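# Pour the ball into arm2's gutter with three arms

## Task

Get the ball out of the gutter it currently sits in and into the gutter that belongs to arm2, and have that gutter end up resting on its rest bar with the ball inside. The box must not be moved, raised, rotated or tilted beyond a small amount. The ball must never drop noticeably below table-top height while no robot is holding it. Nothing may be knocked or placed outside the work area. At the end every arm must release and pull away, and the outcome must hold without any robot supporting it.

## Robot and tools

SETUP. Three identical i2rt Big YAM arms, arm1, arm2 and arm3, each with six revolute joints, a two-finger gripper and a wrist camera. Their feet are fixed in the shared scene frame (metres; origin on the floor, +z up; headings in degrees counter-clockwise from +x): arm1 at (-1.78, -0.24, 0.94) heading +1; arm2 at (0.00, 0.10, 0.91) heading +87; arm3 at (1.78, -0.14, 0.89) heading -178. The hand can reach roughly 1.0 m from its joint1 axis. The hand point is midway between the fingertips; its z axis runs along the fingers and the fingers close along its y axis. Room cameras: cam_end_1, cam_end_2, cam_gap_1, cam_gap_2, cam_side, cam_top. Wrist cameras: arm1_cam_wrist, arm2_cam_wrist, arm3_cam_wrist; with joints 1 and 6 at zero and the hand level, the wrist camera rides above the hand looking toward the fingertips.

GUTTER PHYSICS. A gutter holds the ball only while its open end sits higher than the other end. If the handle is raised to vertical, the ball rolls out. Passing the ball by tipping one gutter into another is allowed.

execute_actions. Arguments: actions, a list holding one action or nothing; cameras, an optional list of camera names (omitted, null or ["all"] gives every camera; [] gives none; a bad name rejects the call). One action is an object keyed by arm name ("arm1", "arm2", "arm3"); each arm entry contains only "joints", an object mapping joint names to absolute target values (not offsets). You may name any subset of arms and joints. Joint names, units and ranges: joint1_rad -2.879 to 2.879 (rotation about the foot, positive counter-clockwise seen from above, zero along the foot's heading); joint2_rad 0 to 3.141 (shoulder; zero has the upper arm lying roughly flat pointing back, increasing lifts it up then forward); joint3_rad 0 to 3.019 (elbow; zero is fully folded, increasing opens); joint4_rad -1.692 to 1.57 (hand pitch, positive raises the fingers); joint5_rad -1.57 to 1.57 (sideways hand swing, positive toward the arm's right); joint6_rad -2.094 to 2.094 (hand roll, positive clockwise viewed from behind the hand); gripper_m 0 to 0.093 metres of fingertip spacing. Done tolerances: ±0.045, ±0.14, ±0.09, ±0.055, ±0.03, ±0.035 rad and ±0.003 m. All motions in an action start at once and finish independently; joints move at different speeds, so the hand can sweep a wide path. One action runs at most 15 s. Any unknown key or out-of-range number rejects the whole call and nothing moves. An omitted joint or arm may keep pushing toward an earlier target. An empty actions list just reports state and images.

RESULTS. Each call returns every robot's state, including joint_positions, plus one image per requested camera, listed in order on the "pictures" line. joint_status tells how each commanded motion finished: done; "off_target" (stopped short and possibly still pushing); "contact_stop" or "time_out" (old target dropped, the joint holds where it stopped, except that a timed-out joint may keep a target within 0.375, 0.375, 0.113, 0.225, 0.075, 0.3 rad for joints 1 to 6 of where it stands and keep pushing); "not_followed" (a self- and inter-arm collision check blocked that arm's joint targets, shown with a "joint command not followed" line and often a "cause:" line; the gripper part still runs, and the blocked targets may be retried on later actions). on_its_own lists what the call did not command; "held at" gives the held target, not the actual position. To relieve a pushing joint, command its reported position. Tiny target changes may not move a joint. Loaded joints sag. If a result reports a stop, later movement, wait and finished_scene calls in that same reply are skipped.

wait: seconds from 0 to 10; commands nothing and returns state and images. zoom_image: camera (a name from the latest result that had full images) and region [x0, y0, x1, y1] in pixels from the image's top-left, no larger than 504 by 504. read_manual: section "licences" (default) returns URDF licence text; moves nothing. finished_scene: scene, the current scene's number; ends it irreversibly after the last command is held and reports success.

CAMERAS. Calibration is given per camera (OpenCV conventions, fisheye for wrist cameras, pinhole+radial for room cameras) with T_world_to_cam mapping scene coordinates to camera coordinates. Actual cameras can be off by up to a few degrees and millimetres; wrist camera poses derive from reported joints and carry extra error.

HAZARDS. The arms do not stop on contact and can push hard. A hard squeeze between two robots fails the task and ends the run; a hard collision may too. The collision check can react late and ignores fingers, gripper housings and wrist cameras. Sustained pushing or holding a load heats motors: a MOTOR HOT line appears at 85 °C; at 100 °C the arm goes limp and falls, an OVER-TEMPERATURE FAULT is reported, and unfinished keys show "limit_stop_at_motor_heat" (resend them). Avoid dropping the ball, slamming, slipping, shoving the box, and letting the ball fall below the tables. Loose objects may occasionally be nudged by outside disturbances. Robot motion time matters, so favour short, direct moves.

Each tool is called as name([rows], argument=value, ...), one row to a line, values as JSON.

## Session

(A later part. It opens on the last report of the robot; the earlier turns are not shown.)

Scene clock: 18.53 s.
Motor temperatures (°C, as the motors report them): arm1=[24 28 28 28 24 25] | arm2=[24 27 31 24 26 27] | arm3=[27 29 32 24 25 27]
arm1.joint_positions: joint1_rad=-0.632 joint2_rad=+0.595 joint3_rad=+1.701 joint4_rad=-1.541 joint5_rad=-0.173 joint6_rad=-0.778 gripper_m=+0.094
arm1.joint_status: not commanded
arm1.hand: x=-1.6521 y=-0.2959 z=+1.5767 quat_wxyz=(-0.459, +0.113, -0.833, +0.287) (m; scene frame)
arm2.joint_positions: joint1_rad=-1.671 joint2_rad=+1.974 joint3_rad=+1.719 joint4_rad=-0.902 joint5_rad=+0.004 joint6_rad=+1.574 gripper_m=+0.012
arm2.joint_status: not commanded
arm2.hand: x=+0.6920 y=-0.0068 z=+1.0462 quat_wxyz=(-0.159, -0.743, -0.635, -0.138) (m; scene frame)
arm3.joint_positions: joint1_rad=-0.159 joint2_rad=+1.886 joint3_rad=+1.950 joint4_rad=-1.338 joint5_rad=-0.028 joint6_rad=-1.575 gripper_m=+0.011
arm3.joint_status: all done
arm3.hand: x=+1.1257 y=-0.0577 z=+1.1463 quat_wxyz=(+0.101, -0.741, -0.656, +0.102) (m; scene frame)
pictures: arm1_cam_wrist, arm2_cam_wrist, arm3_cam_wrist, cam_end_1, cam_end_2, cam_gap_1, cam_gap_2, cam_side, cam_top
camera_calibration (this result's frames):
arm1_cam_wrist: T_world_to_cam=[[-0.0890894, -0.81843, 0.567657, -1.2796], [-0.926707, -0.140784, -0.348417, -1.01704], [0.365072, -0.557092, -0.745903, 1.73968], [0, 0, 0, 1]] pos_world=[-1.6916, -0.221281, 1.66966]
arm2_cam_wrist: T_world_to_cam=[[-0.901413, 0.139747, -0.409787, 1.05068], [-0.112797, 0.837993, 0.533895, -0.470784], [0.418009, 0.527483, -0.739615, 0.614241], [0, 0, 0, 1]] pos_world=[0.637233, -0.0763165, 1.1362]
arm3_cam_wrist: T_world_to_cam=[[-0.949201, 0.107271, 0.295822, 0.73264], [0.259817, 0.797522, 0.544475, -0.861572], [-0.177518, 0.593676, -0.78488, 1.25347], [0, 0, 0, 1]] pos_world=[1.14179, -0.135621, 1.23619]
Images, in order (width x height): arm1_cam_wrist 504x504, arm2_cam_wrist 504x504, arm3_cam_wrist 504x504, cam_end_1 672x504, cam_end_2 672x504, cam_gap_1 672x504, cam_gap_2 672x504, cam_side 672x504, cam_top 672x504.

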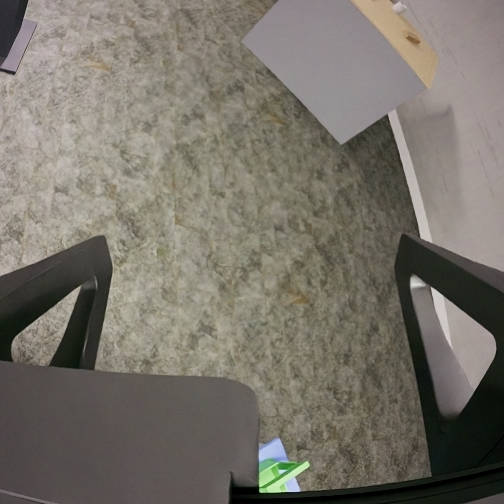

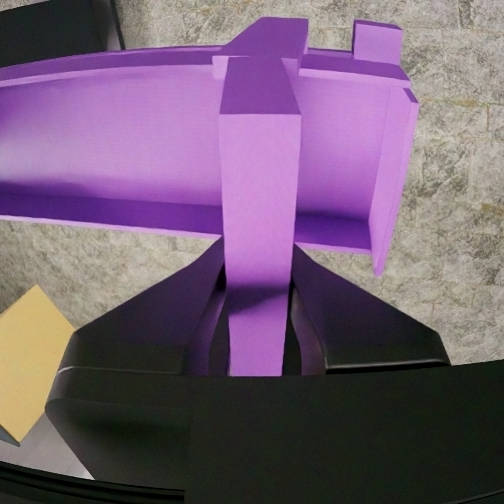

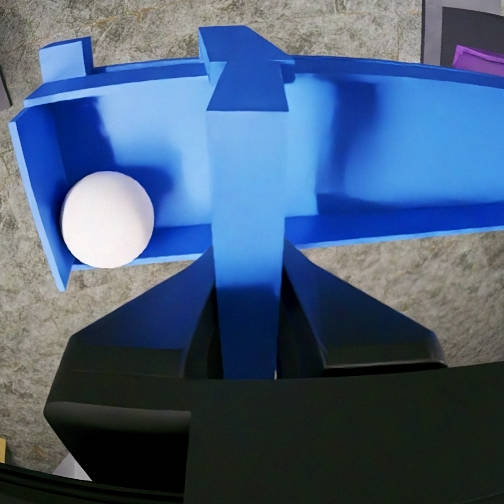

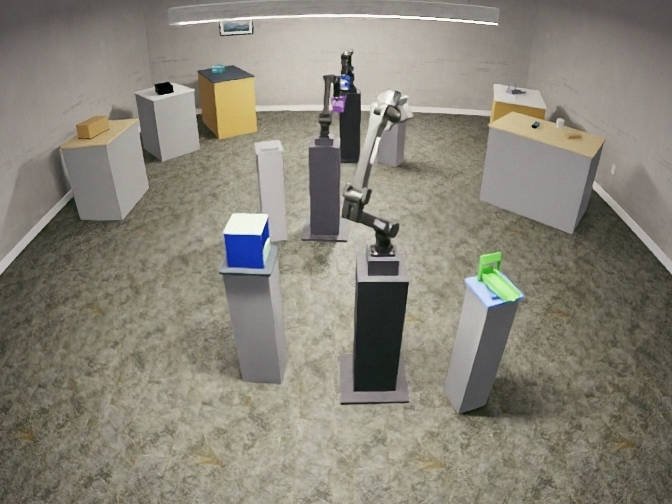

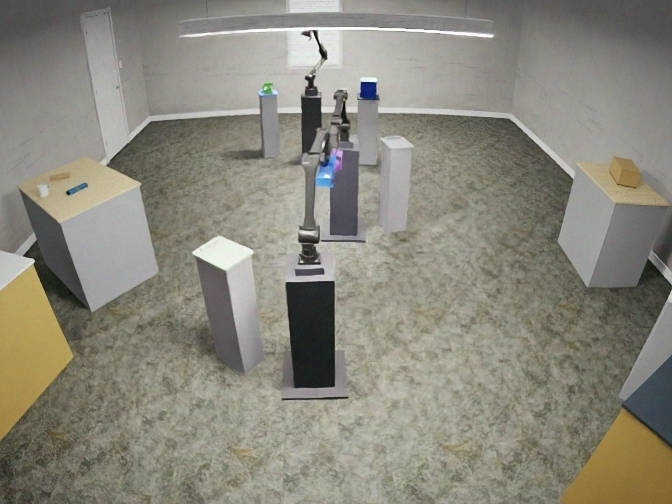

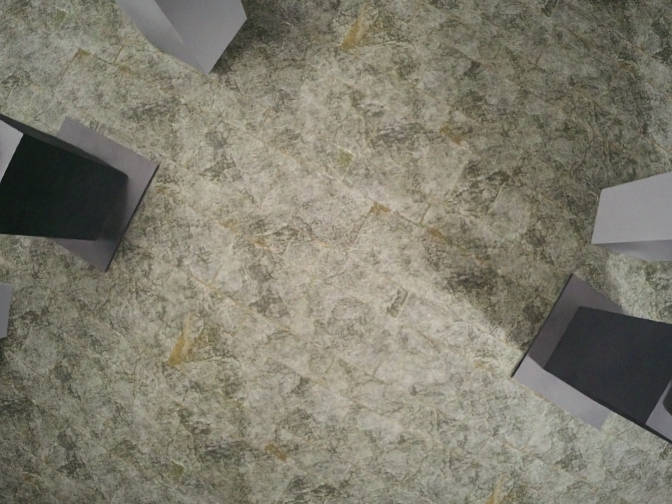

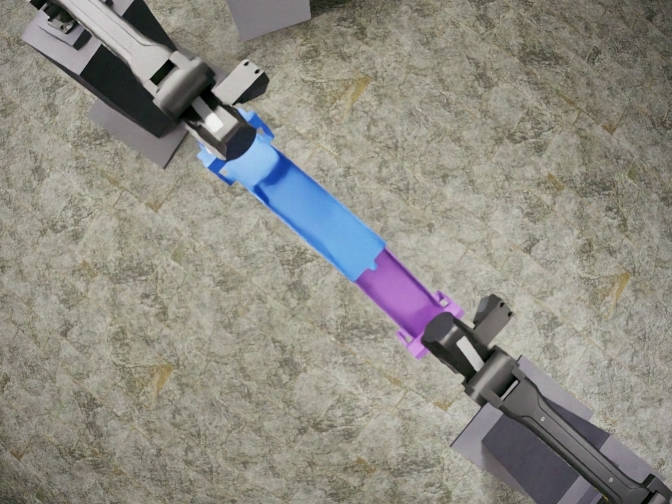

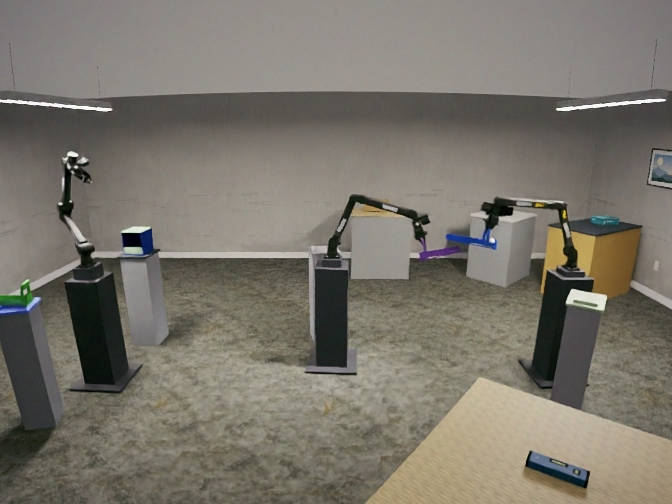

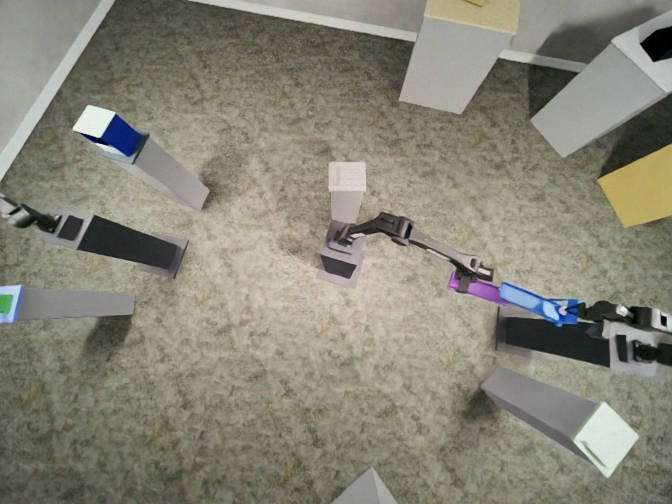

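execute_actions([
  {"arm2":{"joints":{"joint1_rad":-1.648,"joint2_rad":1.98}},"arm3":{"joints":{"joint4_rad":-1.51}}},
], cameras=["cam_side","cam_gap_2","arm3_cam_wrist","arm2_cam_wrist"])

zoom_image(camera="cam_side", region=[400, 190, 520, 280])

Scene clock: 20.67 s.
Motor temperatures (°C, as the motors report them): arm1=[24 28 29 28 24 25] | arm2=[24 27 31 24 26 27] | arm3=[27 29 32 24 25 27]
arm1.joint_positions: joint1_rad=-0.632 joint2_rad=+0.595 joint3_rad=+1.701 joint4_rad=-1.541 joint5_rad=-0.173 joint6_rad=-0.778 gripper_m=+0.094
arm1.joint_status: not commanded
arm1.hand: x=-1.6521 y=-0.2959 z=+1.5767 quat_wxyz=(-0.459, +0.113, -0.833, +0.287) (m; scene frame)
arm2.joint_positions: joint1_rad=-1.664 joint2_rad=+1.974 joint3_rad=+1.719 joint4_rad=-0.902 joint5_rad=+0.004 joint6_rad=+1.574 gripper_m=+0.012
arm2.joint_status: all done
arm2.hand: x=+0.6927 y=-0.0023 z=+1.0462 quat_wxyz=(-0.158, -0.741, -0.637, -0.138) (m; scene frame)
arm3.joint_positions: joint1_rad=-0.159 joint2_rad=+1.886 joint3_rad=+1.950 joint4_rad=-1.504 joint5_rad=-0.028 joint6_rad=-1.575 gripper_m=+0.011
arm3.joint_status: all done
arm3.hand: x=+1.1652 y=-0.0628 z=+1.1381 quat_wxyz=(+0.039, -0.749, -0.660, +0.048) (m; scene frame)
pictures: arm2_cam_wrist, arm3_cam_wrist, cam_gap_2, cam_side
camera_calibration (this result's frames):
arm2_cam_wrist: T_world_to_cam=[[-0.902288, 0.133873, -0.409822, 1.0513], [-0.118244, 0.837277, 0.53384, -0.470661], [0.414601, 0.530136, -0.739636, 0.613991], [0, 0, 0, 1]] pos_world=[0.638363, -0.0721664, 1.13623]
arm3_cam_wrist: T_world_to_cam=[[-0.984445, 0.113183, 0.134378, 0.998268], [0.169807, 0.80925, 0.562387, -0.778015], [-0.0450931, 0.576458, -0.815882, 1.13696], [0, 0, 0, 1]] pos_world=[1.16612, -0.138789, 1.23103]
Images, in order (width x height): arm2_cam_wrist 504x504, arm3_cam_wrist 504x504, cam_gap_2 672x504, cam_side 672x504.

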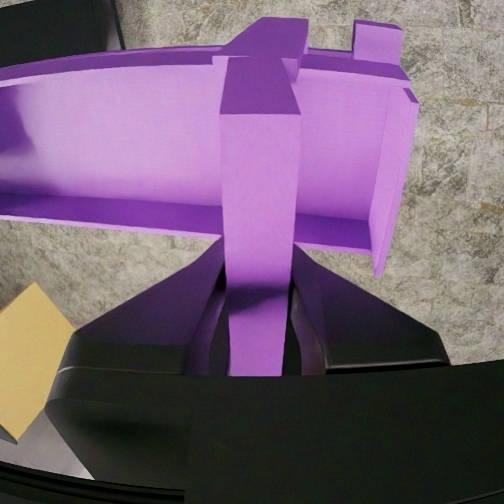

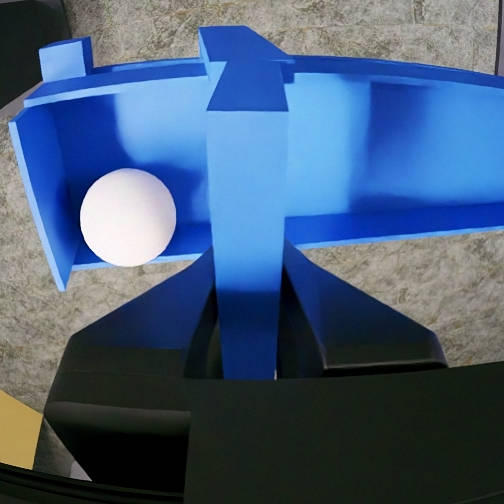

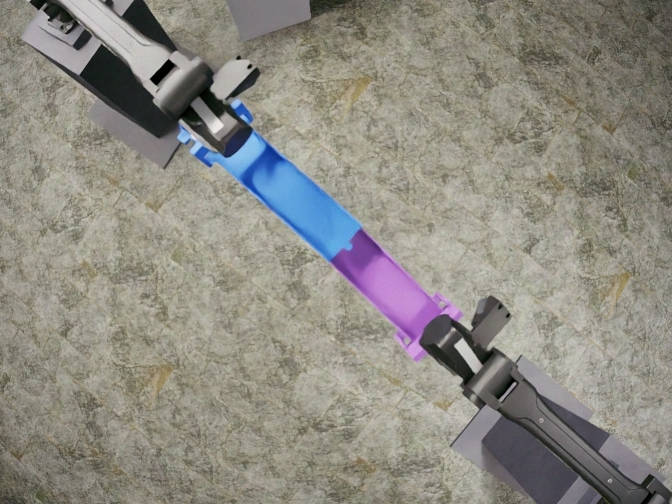

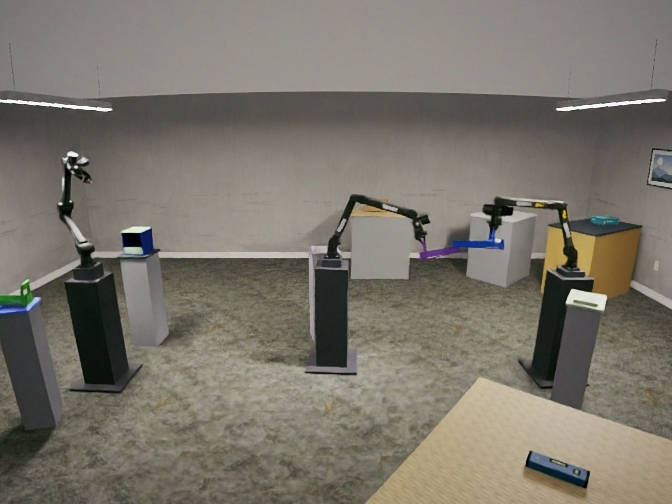

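Region (400, 190, 520, 280) of cam_side's 672x504 image, scaled by 4.200, with more detail than that image has; it fills the top 378 rows of this view, and the rest is white.

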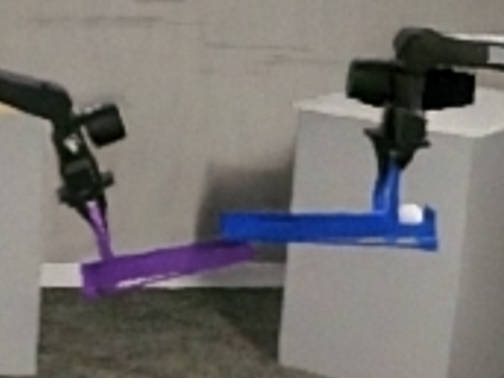

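wait(seconds=2)

Scene clock: 22.77 s.
Motor temperatures (°C, as the motors report them): arm1=[24 28 29 28 24 25] | arm2=[24 27 31 24 26 27] | arm3=[27 29 33 24 25 27]
arm1.joint_positions: joint1_rad=-0.632 joint2_rad=+0.595 joint3_rad=+1.701 joint4_rad=-1.541 joint5_rad=-0.173 joint6_rad=-0.778 gripper_m=+0.094
arm1.joint_status: not commanded
arm1.hand: x=-1.6521 y=-0.2959 z=+1.5767 quat_wxyz=(-0.459, +0.113, -0.833, +0.287) (m; scene frame)
arm2.joint_positions: joint1_rad=-1.664 joint2_rad=+1.976 joint3_rad=+1.719 joint4_rad=-0.902 joint5_rad=+0.001 joint6_rad=+1.576 gripper_m=+0.012
arm2.joint_status: all done
arm2.hand: x=+0.6928 y=-0.0015 z=+1.0452 quat_wxyz=(-0.156, -0.742, -0.637, -0.139) (m; scene frame)
arm3.joint_positions: joint1_rad=-0.159 joint2_rad=+1.886 joint3_rad=+1.950 joint4_rad=-1.507 joint5_rad=-0.028 joint6_rad=-1.575 gripper_m=+0.011
arm3.joint_status: all done
arm3.hand: x=+1.1659 y=-0.0629 z=+1.1380 quat_wxyz=(+0.038, -0.749, -0.660, +0.047) (m; scene frame)
wait: 2.00 s; at rest by 0.17 s
pictures: arm1_cam_wrist, arm2_cam_wrist, arm3_cam_wrist, cam_end_1, cam_end_2, cam_gap_1, cam_gap_2, cam_side, cam_top
camera_calibration (this result's frames):
arm1_cam_wrist: T_world_to_cam=[[-0.0890894, -0.81843, 0.567657, -1.2796], [-0.926707, -0.140784, -0.348417, -1.01704], [0.365072, -0.557092, -0.745903, 1.73968], [0, 0, 0, 1]] pos_world=[-1.6916, -0.221281, 1.66966]
arm2_cam_wrist: T_world_to_cam=[[-0.902723, 0.136268, -0.408071, 1.04927], [-0.116872, 0.835169, 0.537432, -0.475463], [0.414043, 0.532845, -0.738, 0.611439], [0, 0, 0, 1]] pos_world=[0.638467, -0.0716918, 1.13495]
arm3_cam_wrist: T_world_to_cam=[[-0.984844, 0.113259, 0.131354, 1.00293], [0.168125, 0.809471, 0.562575, -0.77625], [-0.0426104, 0.576133, -0.816244, 1.13448], [0, 0, 0, 1]] pos_world=[1.16658, -0.138849, 1.23097]
Images, in order (width x height): arm1_cam_wrist 504x504, arm2_cam_wrist 504x504, arm3_cam_wrist 504x504, cam_end_1 672x504, cam_end_2 672x504, cam_gap_1 672x504, cam_gap_2 672x504, cam_side 672x504, cam_top 672x504.

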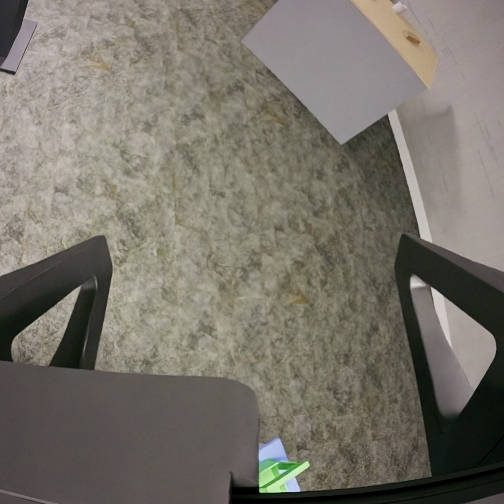

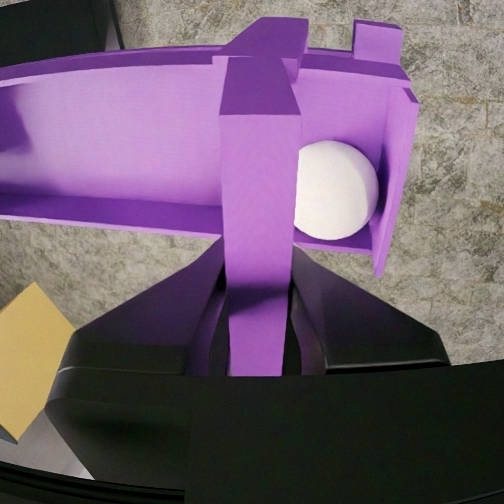

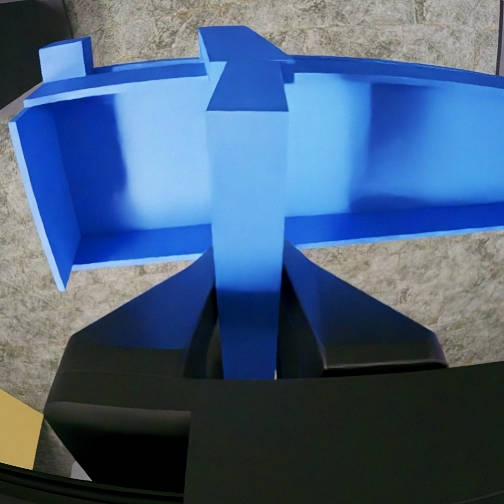

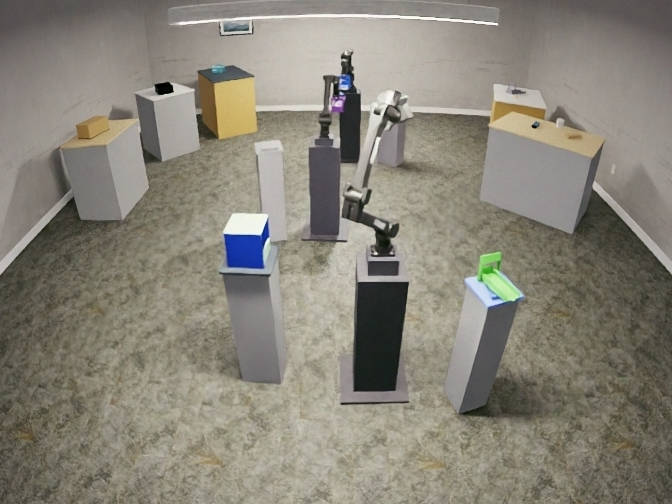

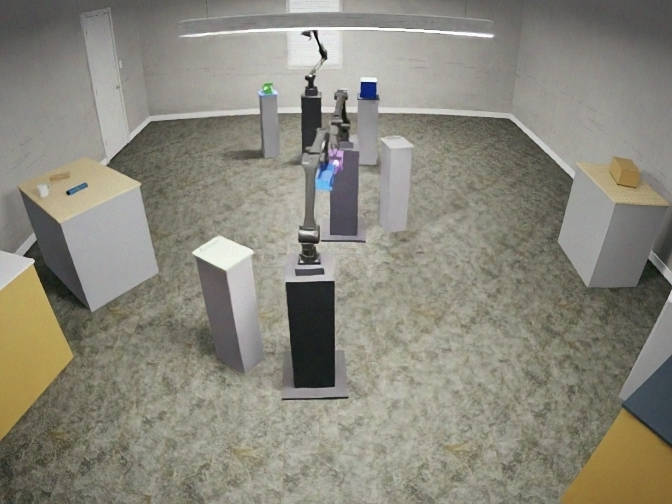

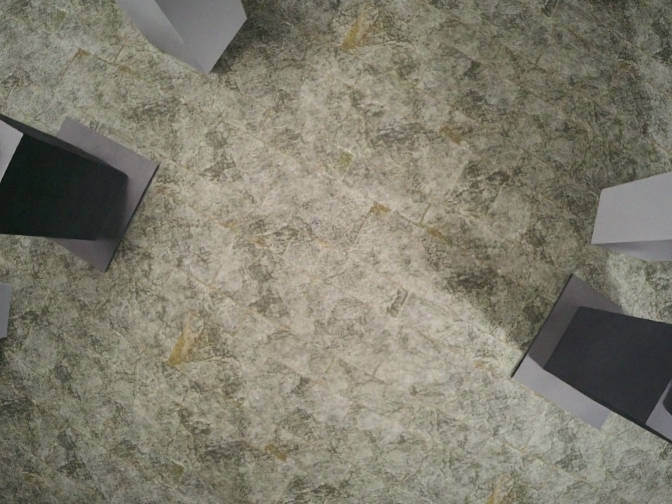

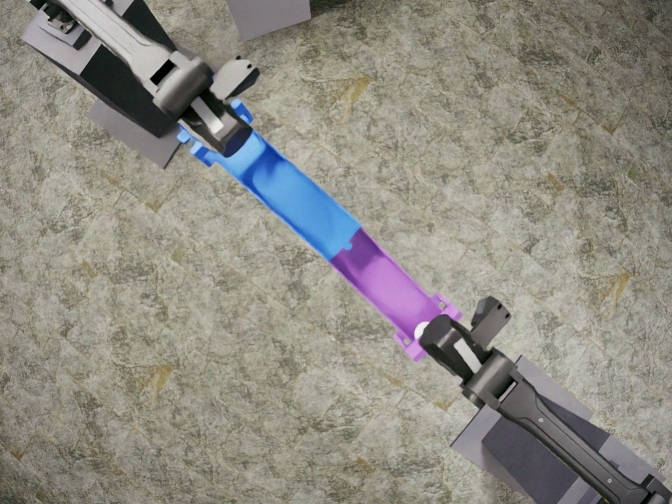

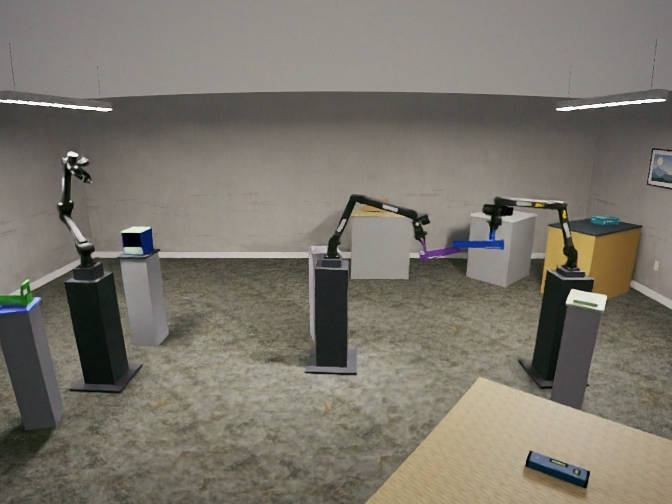

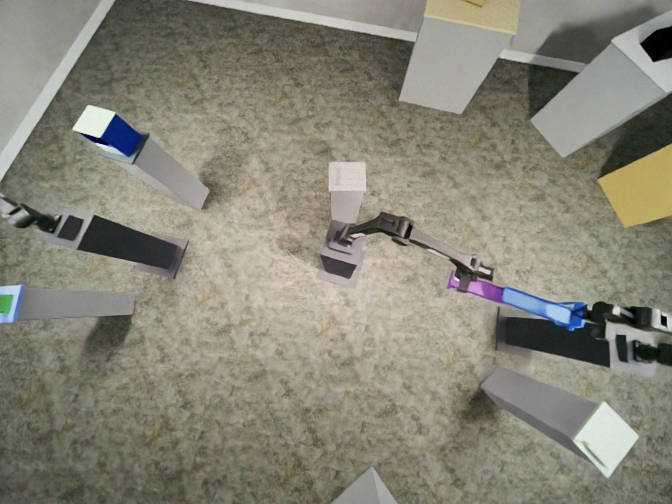

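execute_actions([
  {"arm3":{"joints":{"joint2_rad":1.70}}},
], cameras=["cam_side"])

Scene clock: 24.50 s.
Motor temperatures (°C, as the motors report them): arm1=[24 28 29 28 24 25] | arm2=[24 28 32 24 26 27] | arm3=[27 29 33 24 25 27]
arm1.joint_positions: joint1_rad=-0.632 joint2_rad=+0.595 joint3_rad=+1.701 joint4_rad=-1.541 joint5_rad=-0.173 joint6_rad=-0.778 gripper_m=+0.094
arm1.joint_status: not commanded
arm1.hand: x=-1.6521 y=-0.2959 z=+1.5767 quat_wxyz=(-0.459, +0.113, -0.833, +0.287) (m; scene frame)
arm2.joint_positions: joint1_rad=-1.664 joint2_rad=+1.976 joint3_rad=+1.719 joint4_rad=-0.902 joint5_rad=+0.001 joint6_rad=+1.576 gripper_m=+0.012
arm2.joint_status: not commanded
arm2.hand: x=+0.6928 y=-0.0015 z=+1.0452 quat_wxyz=(-0.156, -0.742, -0.637, -0.139) (m; scene frame)
arm3.joint_positions: joint1_rad=-0.159 joint2_rad=+1.709 joint3_rad=+1.954 joint4_rad=-1.508 joint5_rad=-0.028 joint6_rad=-1.575 gripper_m=+0.011
arm3.joint_status: all done
arm3.hand: x=+1.1948 y=-0.0675 z=+1.2430 quat_wxyz=(+0.106, -0.740, -0.655, +0.106) (m; scene frame)
pictures: cam_side
Images, in order (width x height): cam_side 672x504.

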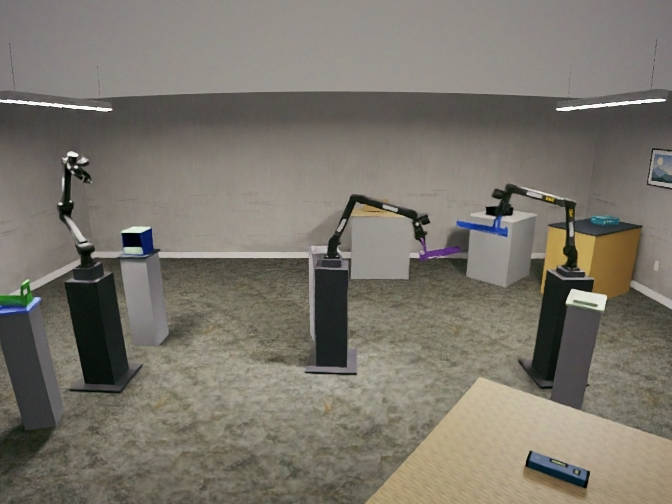

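execute_actions([
  {"arm2":{"joints":{"joint1_rad":0.0,"joint2_rad":1.66,"joint3_rad":1.55,"joint4_rad":-0.87,"joint5_rad":-0.45,"joint6_rad":0.6}},"arm3":{"joints":{"joint1_rad":1.314,"joint2_rad":1.51,"joint3_rad":1.27,"joint4_rad":-1.11,"joint5_rad":0.07,"joint6_rad":-1.185}}},
], cameras=["cam_top","arm3_cam_wrist","arm2_cam_wrist","cam_end_2"])

Scene clock: 27.73 s.
Motor temperatures (°C, as the motors report them): arm1=[24 28 29 28 24 25] | arm2=[24 28 32 24 26 27] | arm3=[27 30 33 24 25 27]
arm1.joint_positions: joint1_rad=-0.632 joint2_rad=+0.595 joint3_rad=+1.701 joint4_rad=-1.541 joint5_rad=-0.173 joint6_rad=-0.778 gripper_m=+0.094
arm1.joint_status: not commanded
arm1.hand: x=-1.6521 y=-0.2959 z=+1.5767 quat_wxyz=(-0.459, +0.113, -0.833, +0.287) (m; scene frame)
arm2.joint_positions: joint1_rad=+0.009 joint2_rad=+1.674 joint3_rad=+1.535 joint4_rad=-0.879 joint5_rad=-0.447 joint6_rad=+0.611 gripper_m=+0.012
arm2.joint_status: all done
arm2.hand: x=-0.0491 y=+0.7295 z=+1.1640 quat_wxyz=(+0.054, +0.471, -0.814, -0.335) (m; scene frame)
arm3.joint_positions: joint1_rad=+1.321 joint2_rad=+1.523 joint3_rad=+1.247 joint4_rad=-1.119 joint5_rad=+0.065 joint6_rad=-1.202 gripper_m=+0.011
arm3.joint_status: all done
arm3.hand: x=+1.6609 y=-0.6064 z=+1.0556 quat_wxyz=(+0.022, -0.293, -0.952, +0.086) (m; scene frame)
pictures: arm2_cam_wrist, arm3_cam_wrist, cam_end_2, cam_top
camera_calibration (this result's frames):
arm2_cam_wrist: T_world_to_cam=[[0.733056, -0.329025, -0.59529, 0.966158], [-0.209955, -0.941932, 0.262075, 0.37579], [-0.646952, -0.0671315, -0.75957, 1.02747], [0, 0, 0, 1]] pos_world=[0.0353752, 0.740834, 1.2571]
arm3_cam_wrist: T_world_to_cam=[[-0.542718, -0.818517, 0.18838, 0.203219], [-0.619982, 0.541712, 0.567601, 0.768128], [-0.566639, 0.191255, -0.801462, 2.02283], [0, 0, 0, 1]] pos_world=[1.73273, -0.636643, 1.14695]
Images, in order (width x height): arm2_cam_wrist 504x504, arm3_cam_wrist 504x504, cam_end_2 672x504, cam_top 672x504.

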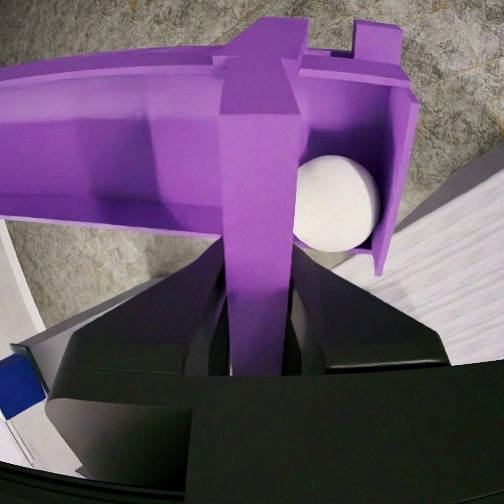

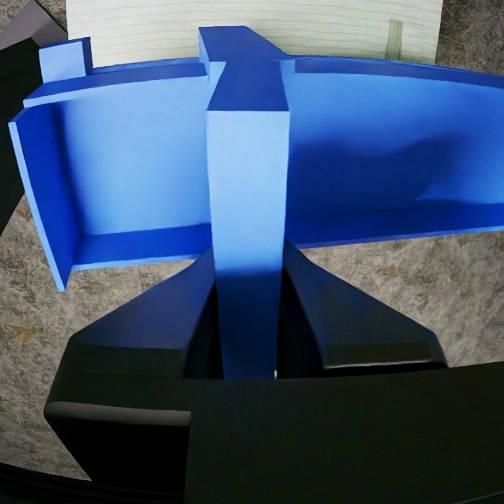

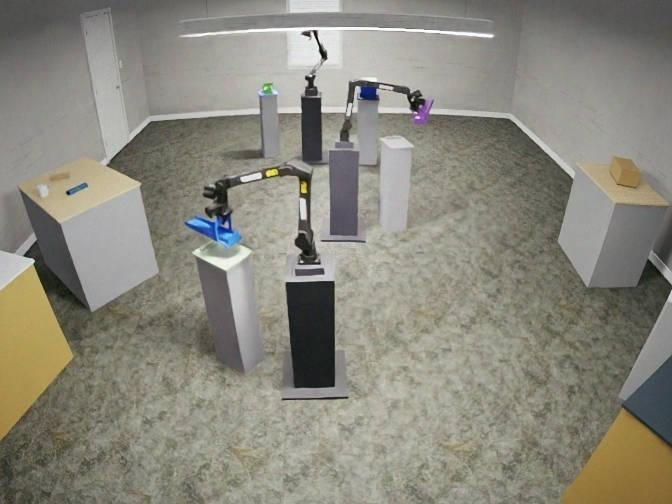

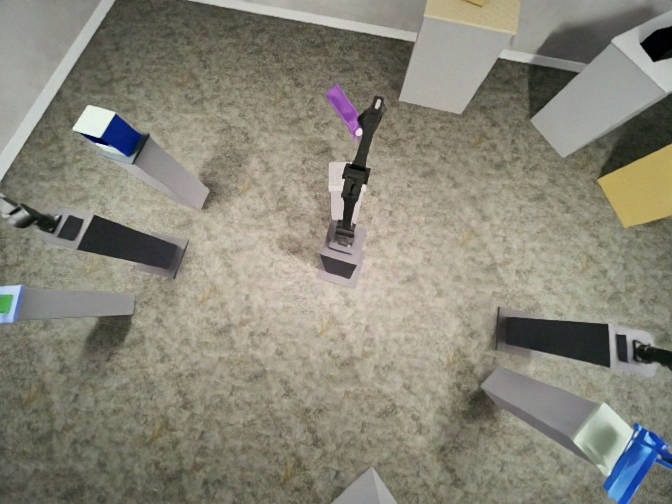

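execute_actions([
  {"arm2":{"joints":{"joint2_rad":1.695,"joint3_rad":1.36,"joint4_rad":-1.285,"joint6_rad":-0.335}},"arm3":{"joints":{"joint1_rad":1.29,"joint2_rad":1.60,"joint3_rad":1.145,"joint4_rad":-0.87}}},
], cameras=["cam_top","arm3_cam_wrist","arm2_cam_wrist","cam_end_2","cam_side","cam_end_1"])

Scene clock: 30.53 s.
Motor temperatures (°C, as the motors report them): arm1=[24 28 29 28 24 25] | arm2=[24 28 32 24 26 27] | arm3=[27 29 33 24 25 27]
arm1.joint_positions: joint1_rad=-0.632 joint2_rad=+0.595 joint3_rad=+1.701 joint4_rad=-1.541 joint5_rad=-0.173 joint6_rad=-0.778 gripper_m=+0.094
arm1.joint_status: not commanded
arm1.hand: x=-1.6521 y=-0.2959 z=+1.5767 quat_wxyz=(-0.459, +0.113, -0.833, +0.287) (m; scene frame)
arm2.joint_positions: joint1_rad=+0.009 joint2_rad=+1.710 joint3_rad=+1.338 joint4_rad=-1.268 joint5_rad=-0.444 joint6_rad=-0.323 gripper_m=+0.012
arm2.joint_status: all done
arm2.hand: x=-0.0537 y=+0.5847 z=+1.0393 quat_wxyz=(+0.148, +0.775, -0.593, -0.160) (m; scene frame)
arm3.joint_positions: joint1_rad=+1.291 joint2_rad=+1.619 joint3_rad=+1.123 joint4_rad=-0.887 joint5_rad=+0.067 joint6_rad=-1.200 gripper_m=+0.011
arm3.joint_status: all done
arm3.hand: x=+1.6457 y=-0.6093 z=+0.9716 quat_wxyz=(+0.024, -0.308, -0.947, +0.091) (m; scene frame)
pictures: arm2_cam_wrist, arm3_cam_wrist, cam_end_1, cam_end_2, cam_side, cam_top
camera_calibration (this result's frames):
arm2_cam_wrist: T_world_to_cam=[[0.871868, 0.256243, -0.417356, 0.327967], [0.448119, -0.761209, 0.468775, -0.0139907], [-0.197575, -0.595735, -0.778501, 1.27295], [0, 0, 0, 1]] pos_world=[-0.0281713, 0.663649, 1.13443]
arm3_cam_wrist: T_world_to_cam=[[-0.567452, -0.798814, 0.199734, 0.250095], [-0.599836, 0.567209, 0.564332, 0.793506], [-0.564088, 0.200423, -0.801021, 1.94839], [0, 0, 0, 1]] pos_world=[1.71695, -0.640807, 1.06295]
Images, in order (width x height): arm2_cam_wrist 504x504, arm3_cam_wrist 504x504, cam_end_1 672x504, cam_end_2 672x504, cam_side 672x504, cam_top 672x504.

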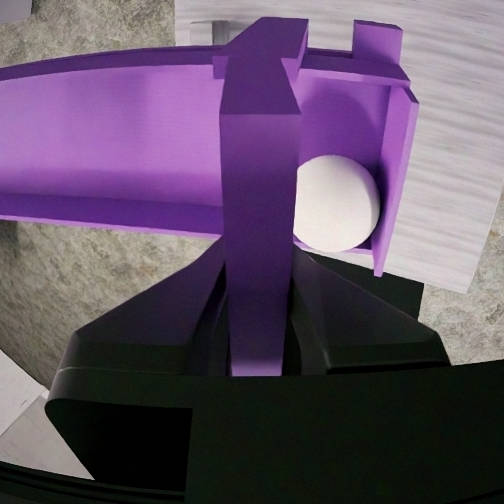

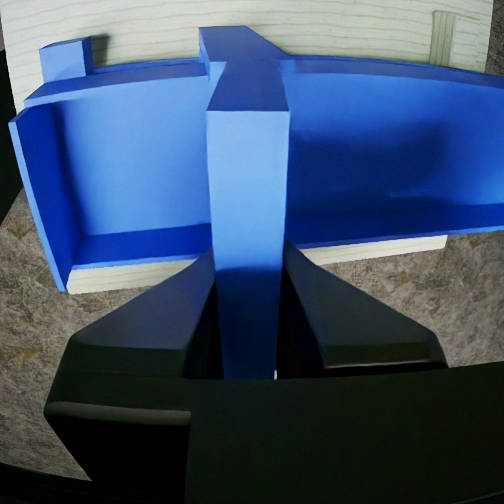

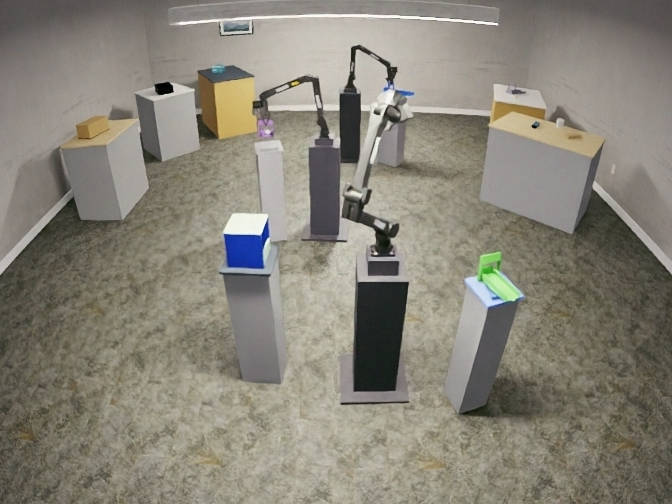

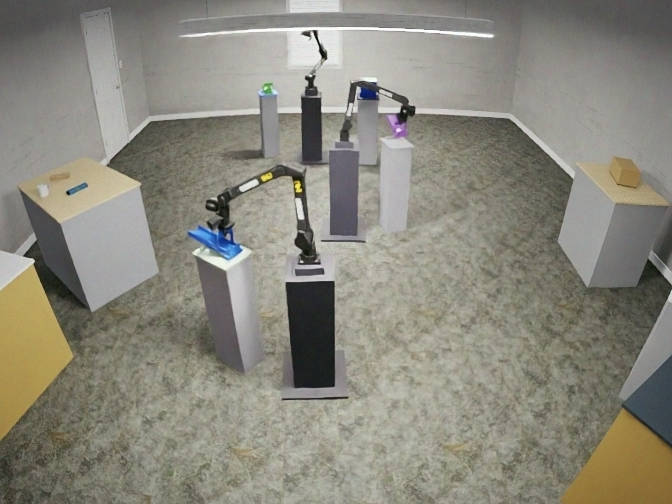

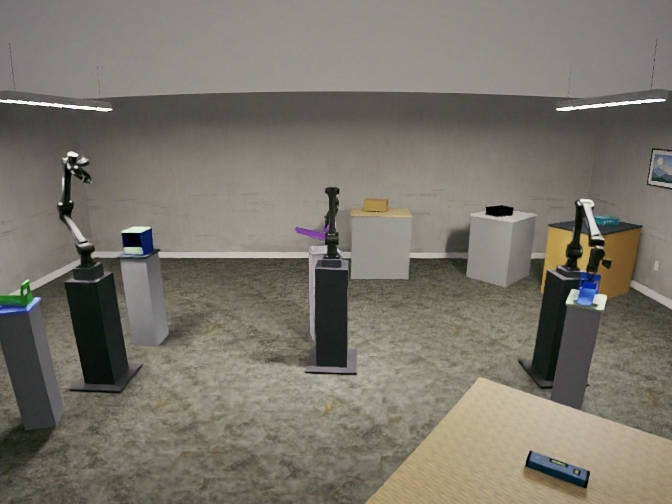

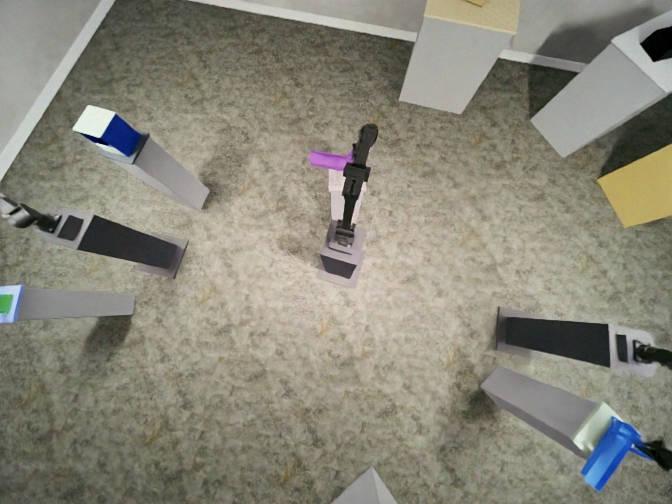

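zoom_image(camera="cam_side", region=[280, 190, 380, 270])

zoom_image(camera="cam_end_2", region=[170, 190, 280, 290])

Region (280, 190, 380, 270) of cam_side's 672x504 image, scaled by 5.040, with more detail than that image has; it fills the top 403 rows of this view, and the rest is white.

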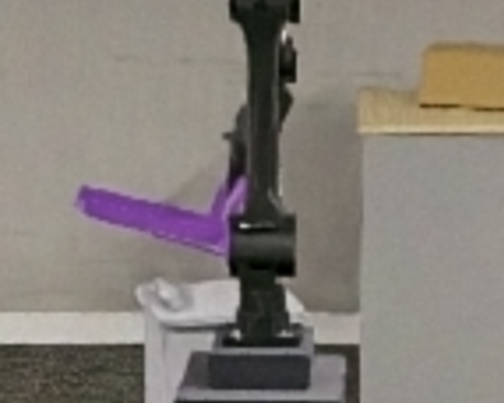

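Region (170, 190, 280, 290) of cam_end_2's 672x504 image, scaled by 4.582, with more detail than that image has; it fills the top 458 rows of this view, and the rest is white.

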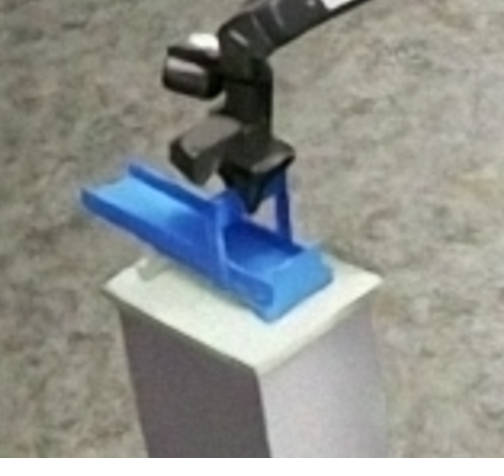

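execute_actions([
  {"arm2":{"joints":{"joint2_rad":1.755,"joint3_rad":1.29,"joint4_rad":-1.115,"joint5_rad":-0.245}},"arm3":{"joints":{"gripper_m":0.06}}},
], cameras=["arm3_cam_wrist","arm2_cam_wrist","cam_end_2","cam_side","cam_end_1"])

zoom_image(camera="cam_side", region=[280, 190, 380, 270])

zoom_image(camera="cam_end_2", region=[360, 90, 440, 170])

Scene clock: 32.23 s.
Motor temperatures (°C, as the motors report them): arm1=[24 28 29 28 24 25] | arm2=[24 28 32 24 27 27] | arm3=[27 29 33 24 25 27]
arm1.joint_positions: joint1_rad=-0.632 joint2_rad=+0.595 joint3_rad=+1.701 joint4_rad=-1.541 joint5_rad=-0.173 joint6_rad=-0.778 gripper_m=+0.094
arm1.joint_status: not commanded
arm1.hand: x=-1.6521 y=-0.2959 z=+1.5767 quat_wxyz=(-0.459, +0.113, -0.833, +0.287) (m; scene frame)
arm2.joint_positions: joint1_rad=+0.009 joint2_rad=+1.760 joint3_rad=+1.283 joint4_rad=-1.129 joint5_rad=-0.244 joint6_rad=-0.324 gripper_m=+0.012
arm2.joint_status: all done
arm2.hand: x=-0.0206 y=+0.5928 z=+0.9852 quat_wxyz=(+0.078, +0.792, -0.599, -0.088) (m; scene frame)
arm3.joint_positions: joint1_rad=+1.291 joint2_rad=+1.603 joint3_rad=+1.123 joint4_rad=-0.882 joint5_rad=+0.067 joint6_rad=-1.200 gripper_m=+0.060
arm3.joint_status: all done
arm3.hand: x=+1.6453 y=-0.6110 z=+0.9793 quat_wxyz=(+0.023, -0.308, -0.946, +0.101) (m; scene frame)
pictures: arm2_cam_wrist, arm3_cam_wrist, cam_end_1, cam_end_2, cam_side
camera_calibration (this result's frames):
arm2_cam_wrist: T_world_to_cam=[[0.934073, 0.274572, -0.228292, 0.0785401], [0.355789, -0.769978, 0.529668, -0.0540545], [-0.0303483, -0.575972, -0.816906, 1.27172], [0, 0, 0, 1]] pos_world=[-0.0155356, 0.669291, 1.08544]
arm3_cam_wrist: T_world_to_cam=[[-0.566857, -0.794434, 0.218053, 0.230685], [-0.596992, 0.578527, 0.555795, 0.80048], [-0.567692, 0.18488, -0.802213, 1.95225], [0, 0, 0, 1]] pos_world=[1.71692, -0.640767, 1.07091]
Images, in order (width x height): arm2_cam_wrist 504x504, arm3_cam_wrist 504x504, cam_end_1 672x504, cam_end_2 672x504, cam_side 672x504.

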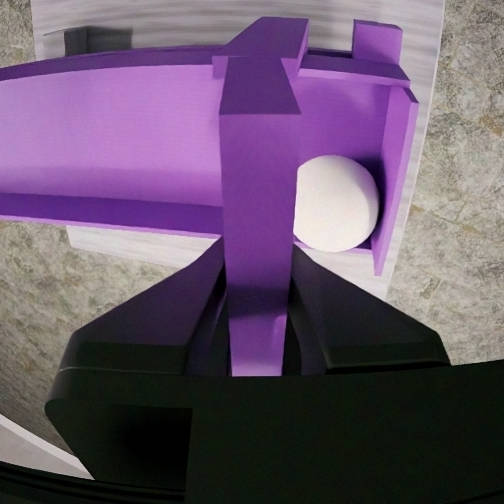

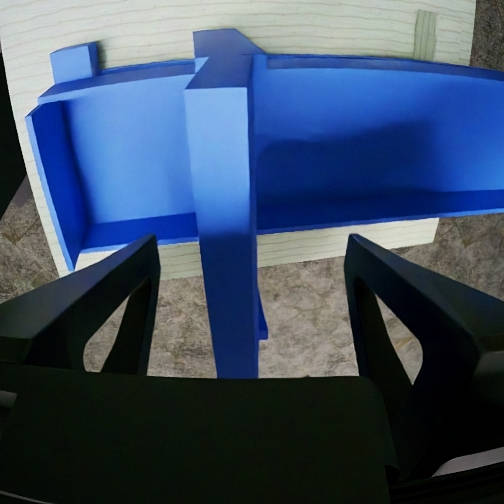

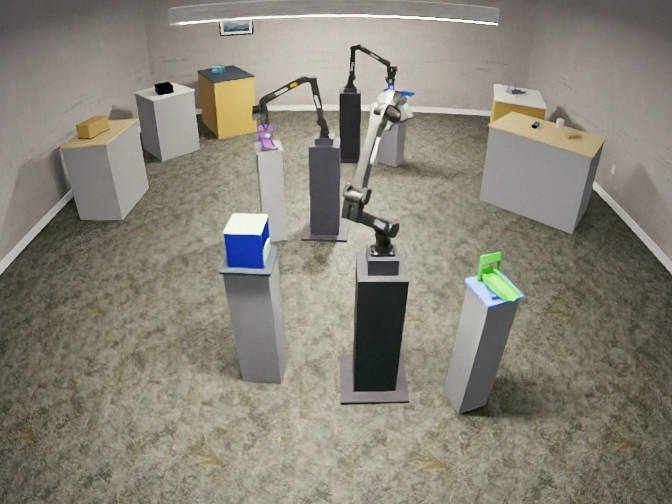

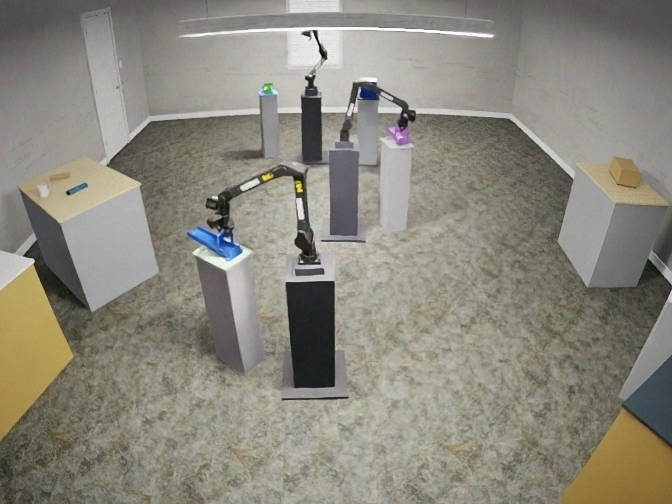

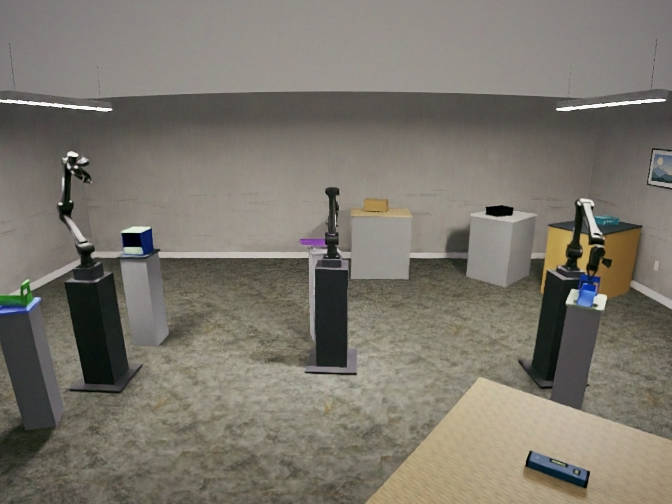

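Region (280, 190, 380, 270) of cam_side's 672x504 image, scaled by 5.040, with more detail than that image has; it fills the top 403 rows of this view, and the rest is white.

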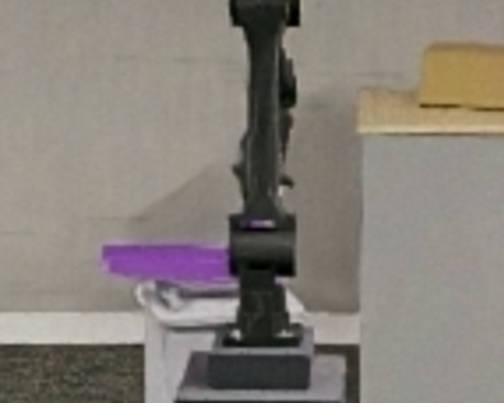

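Region (360, 90, 440, 170) of cam_end_2's 672x504 image, scaled by 6.300, with more detail than that image has.

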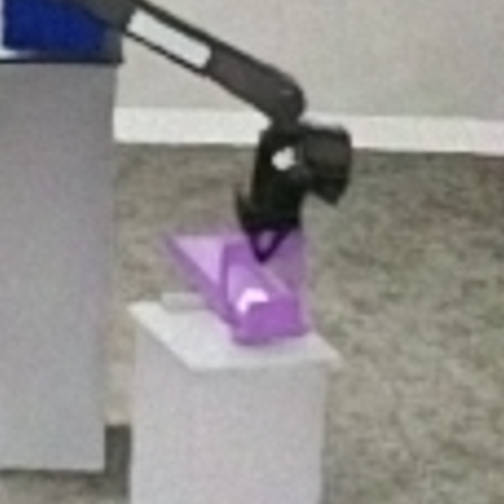

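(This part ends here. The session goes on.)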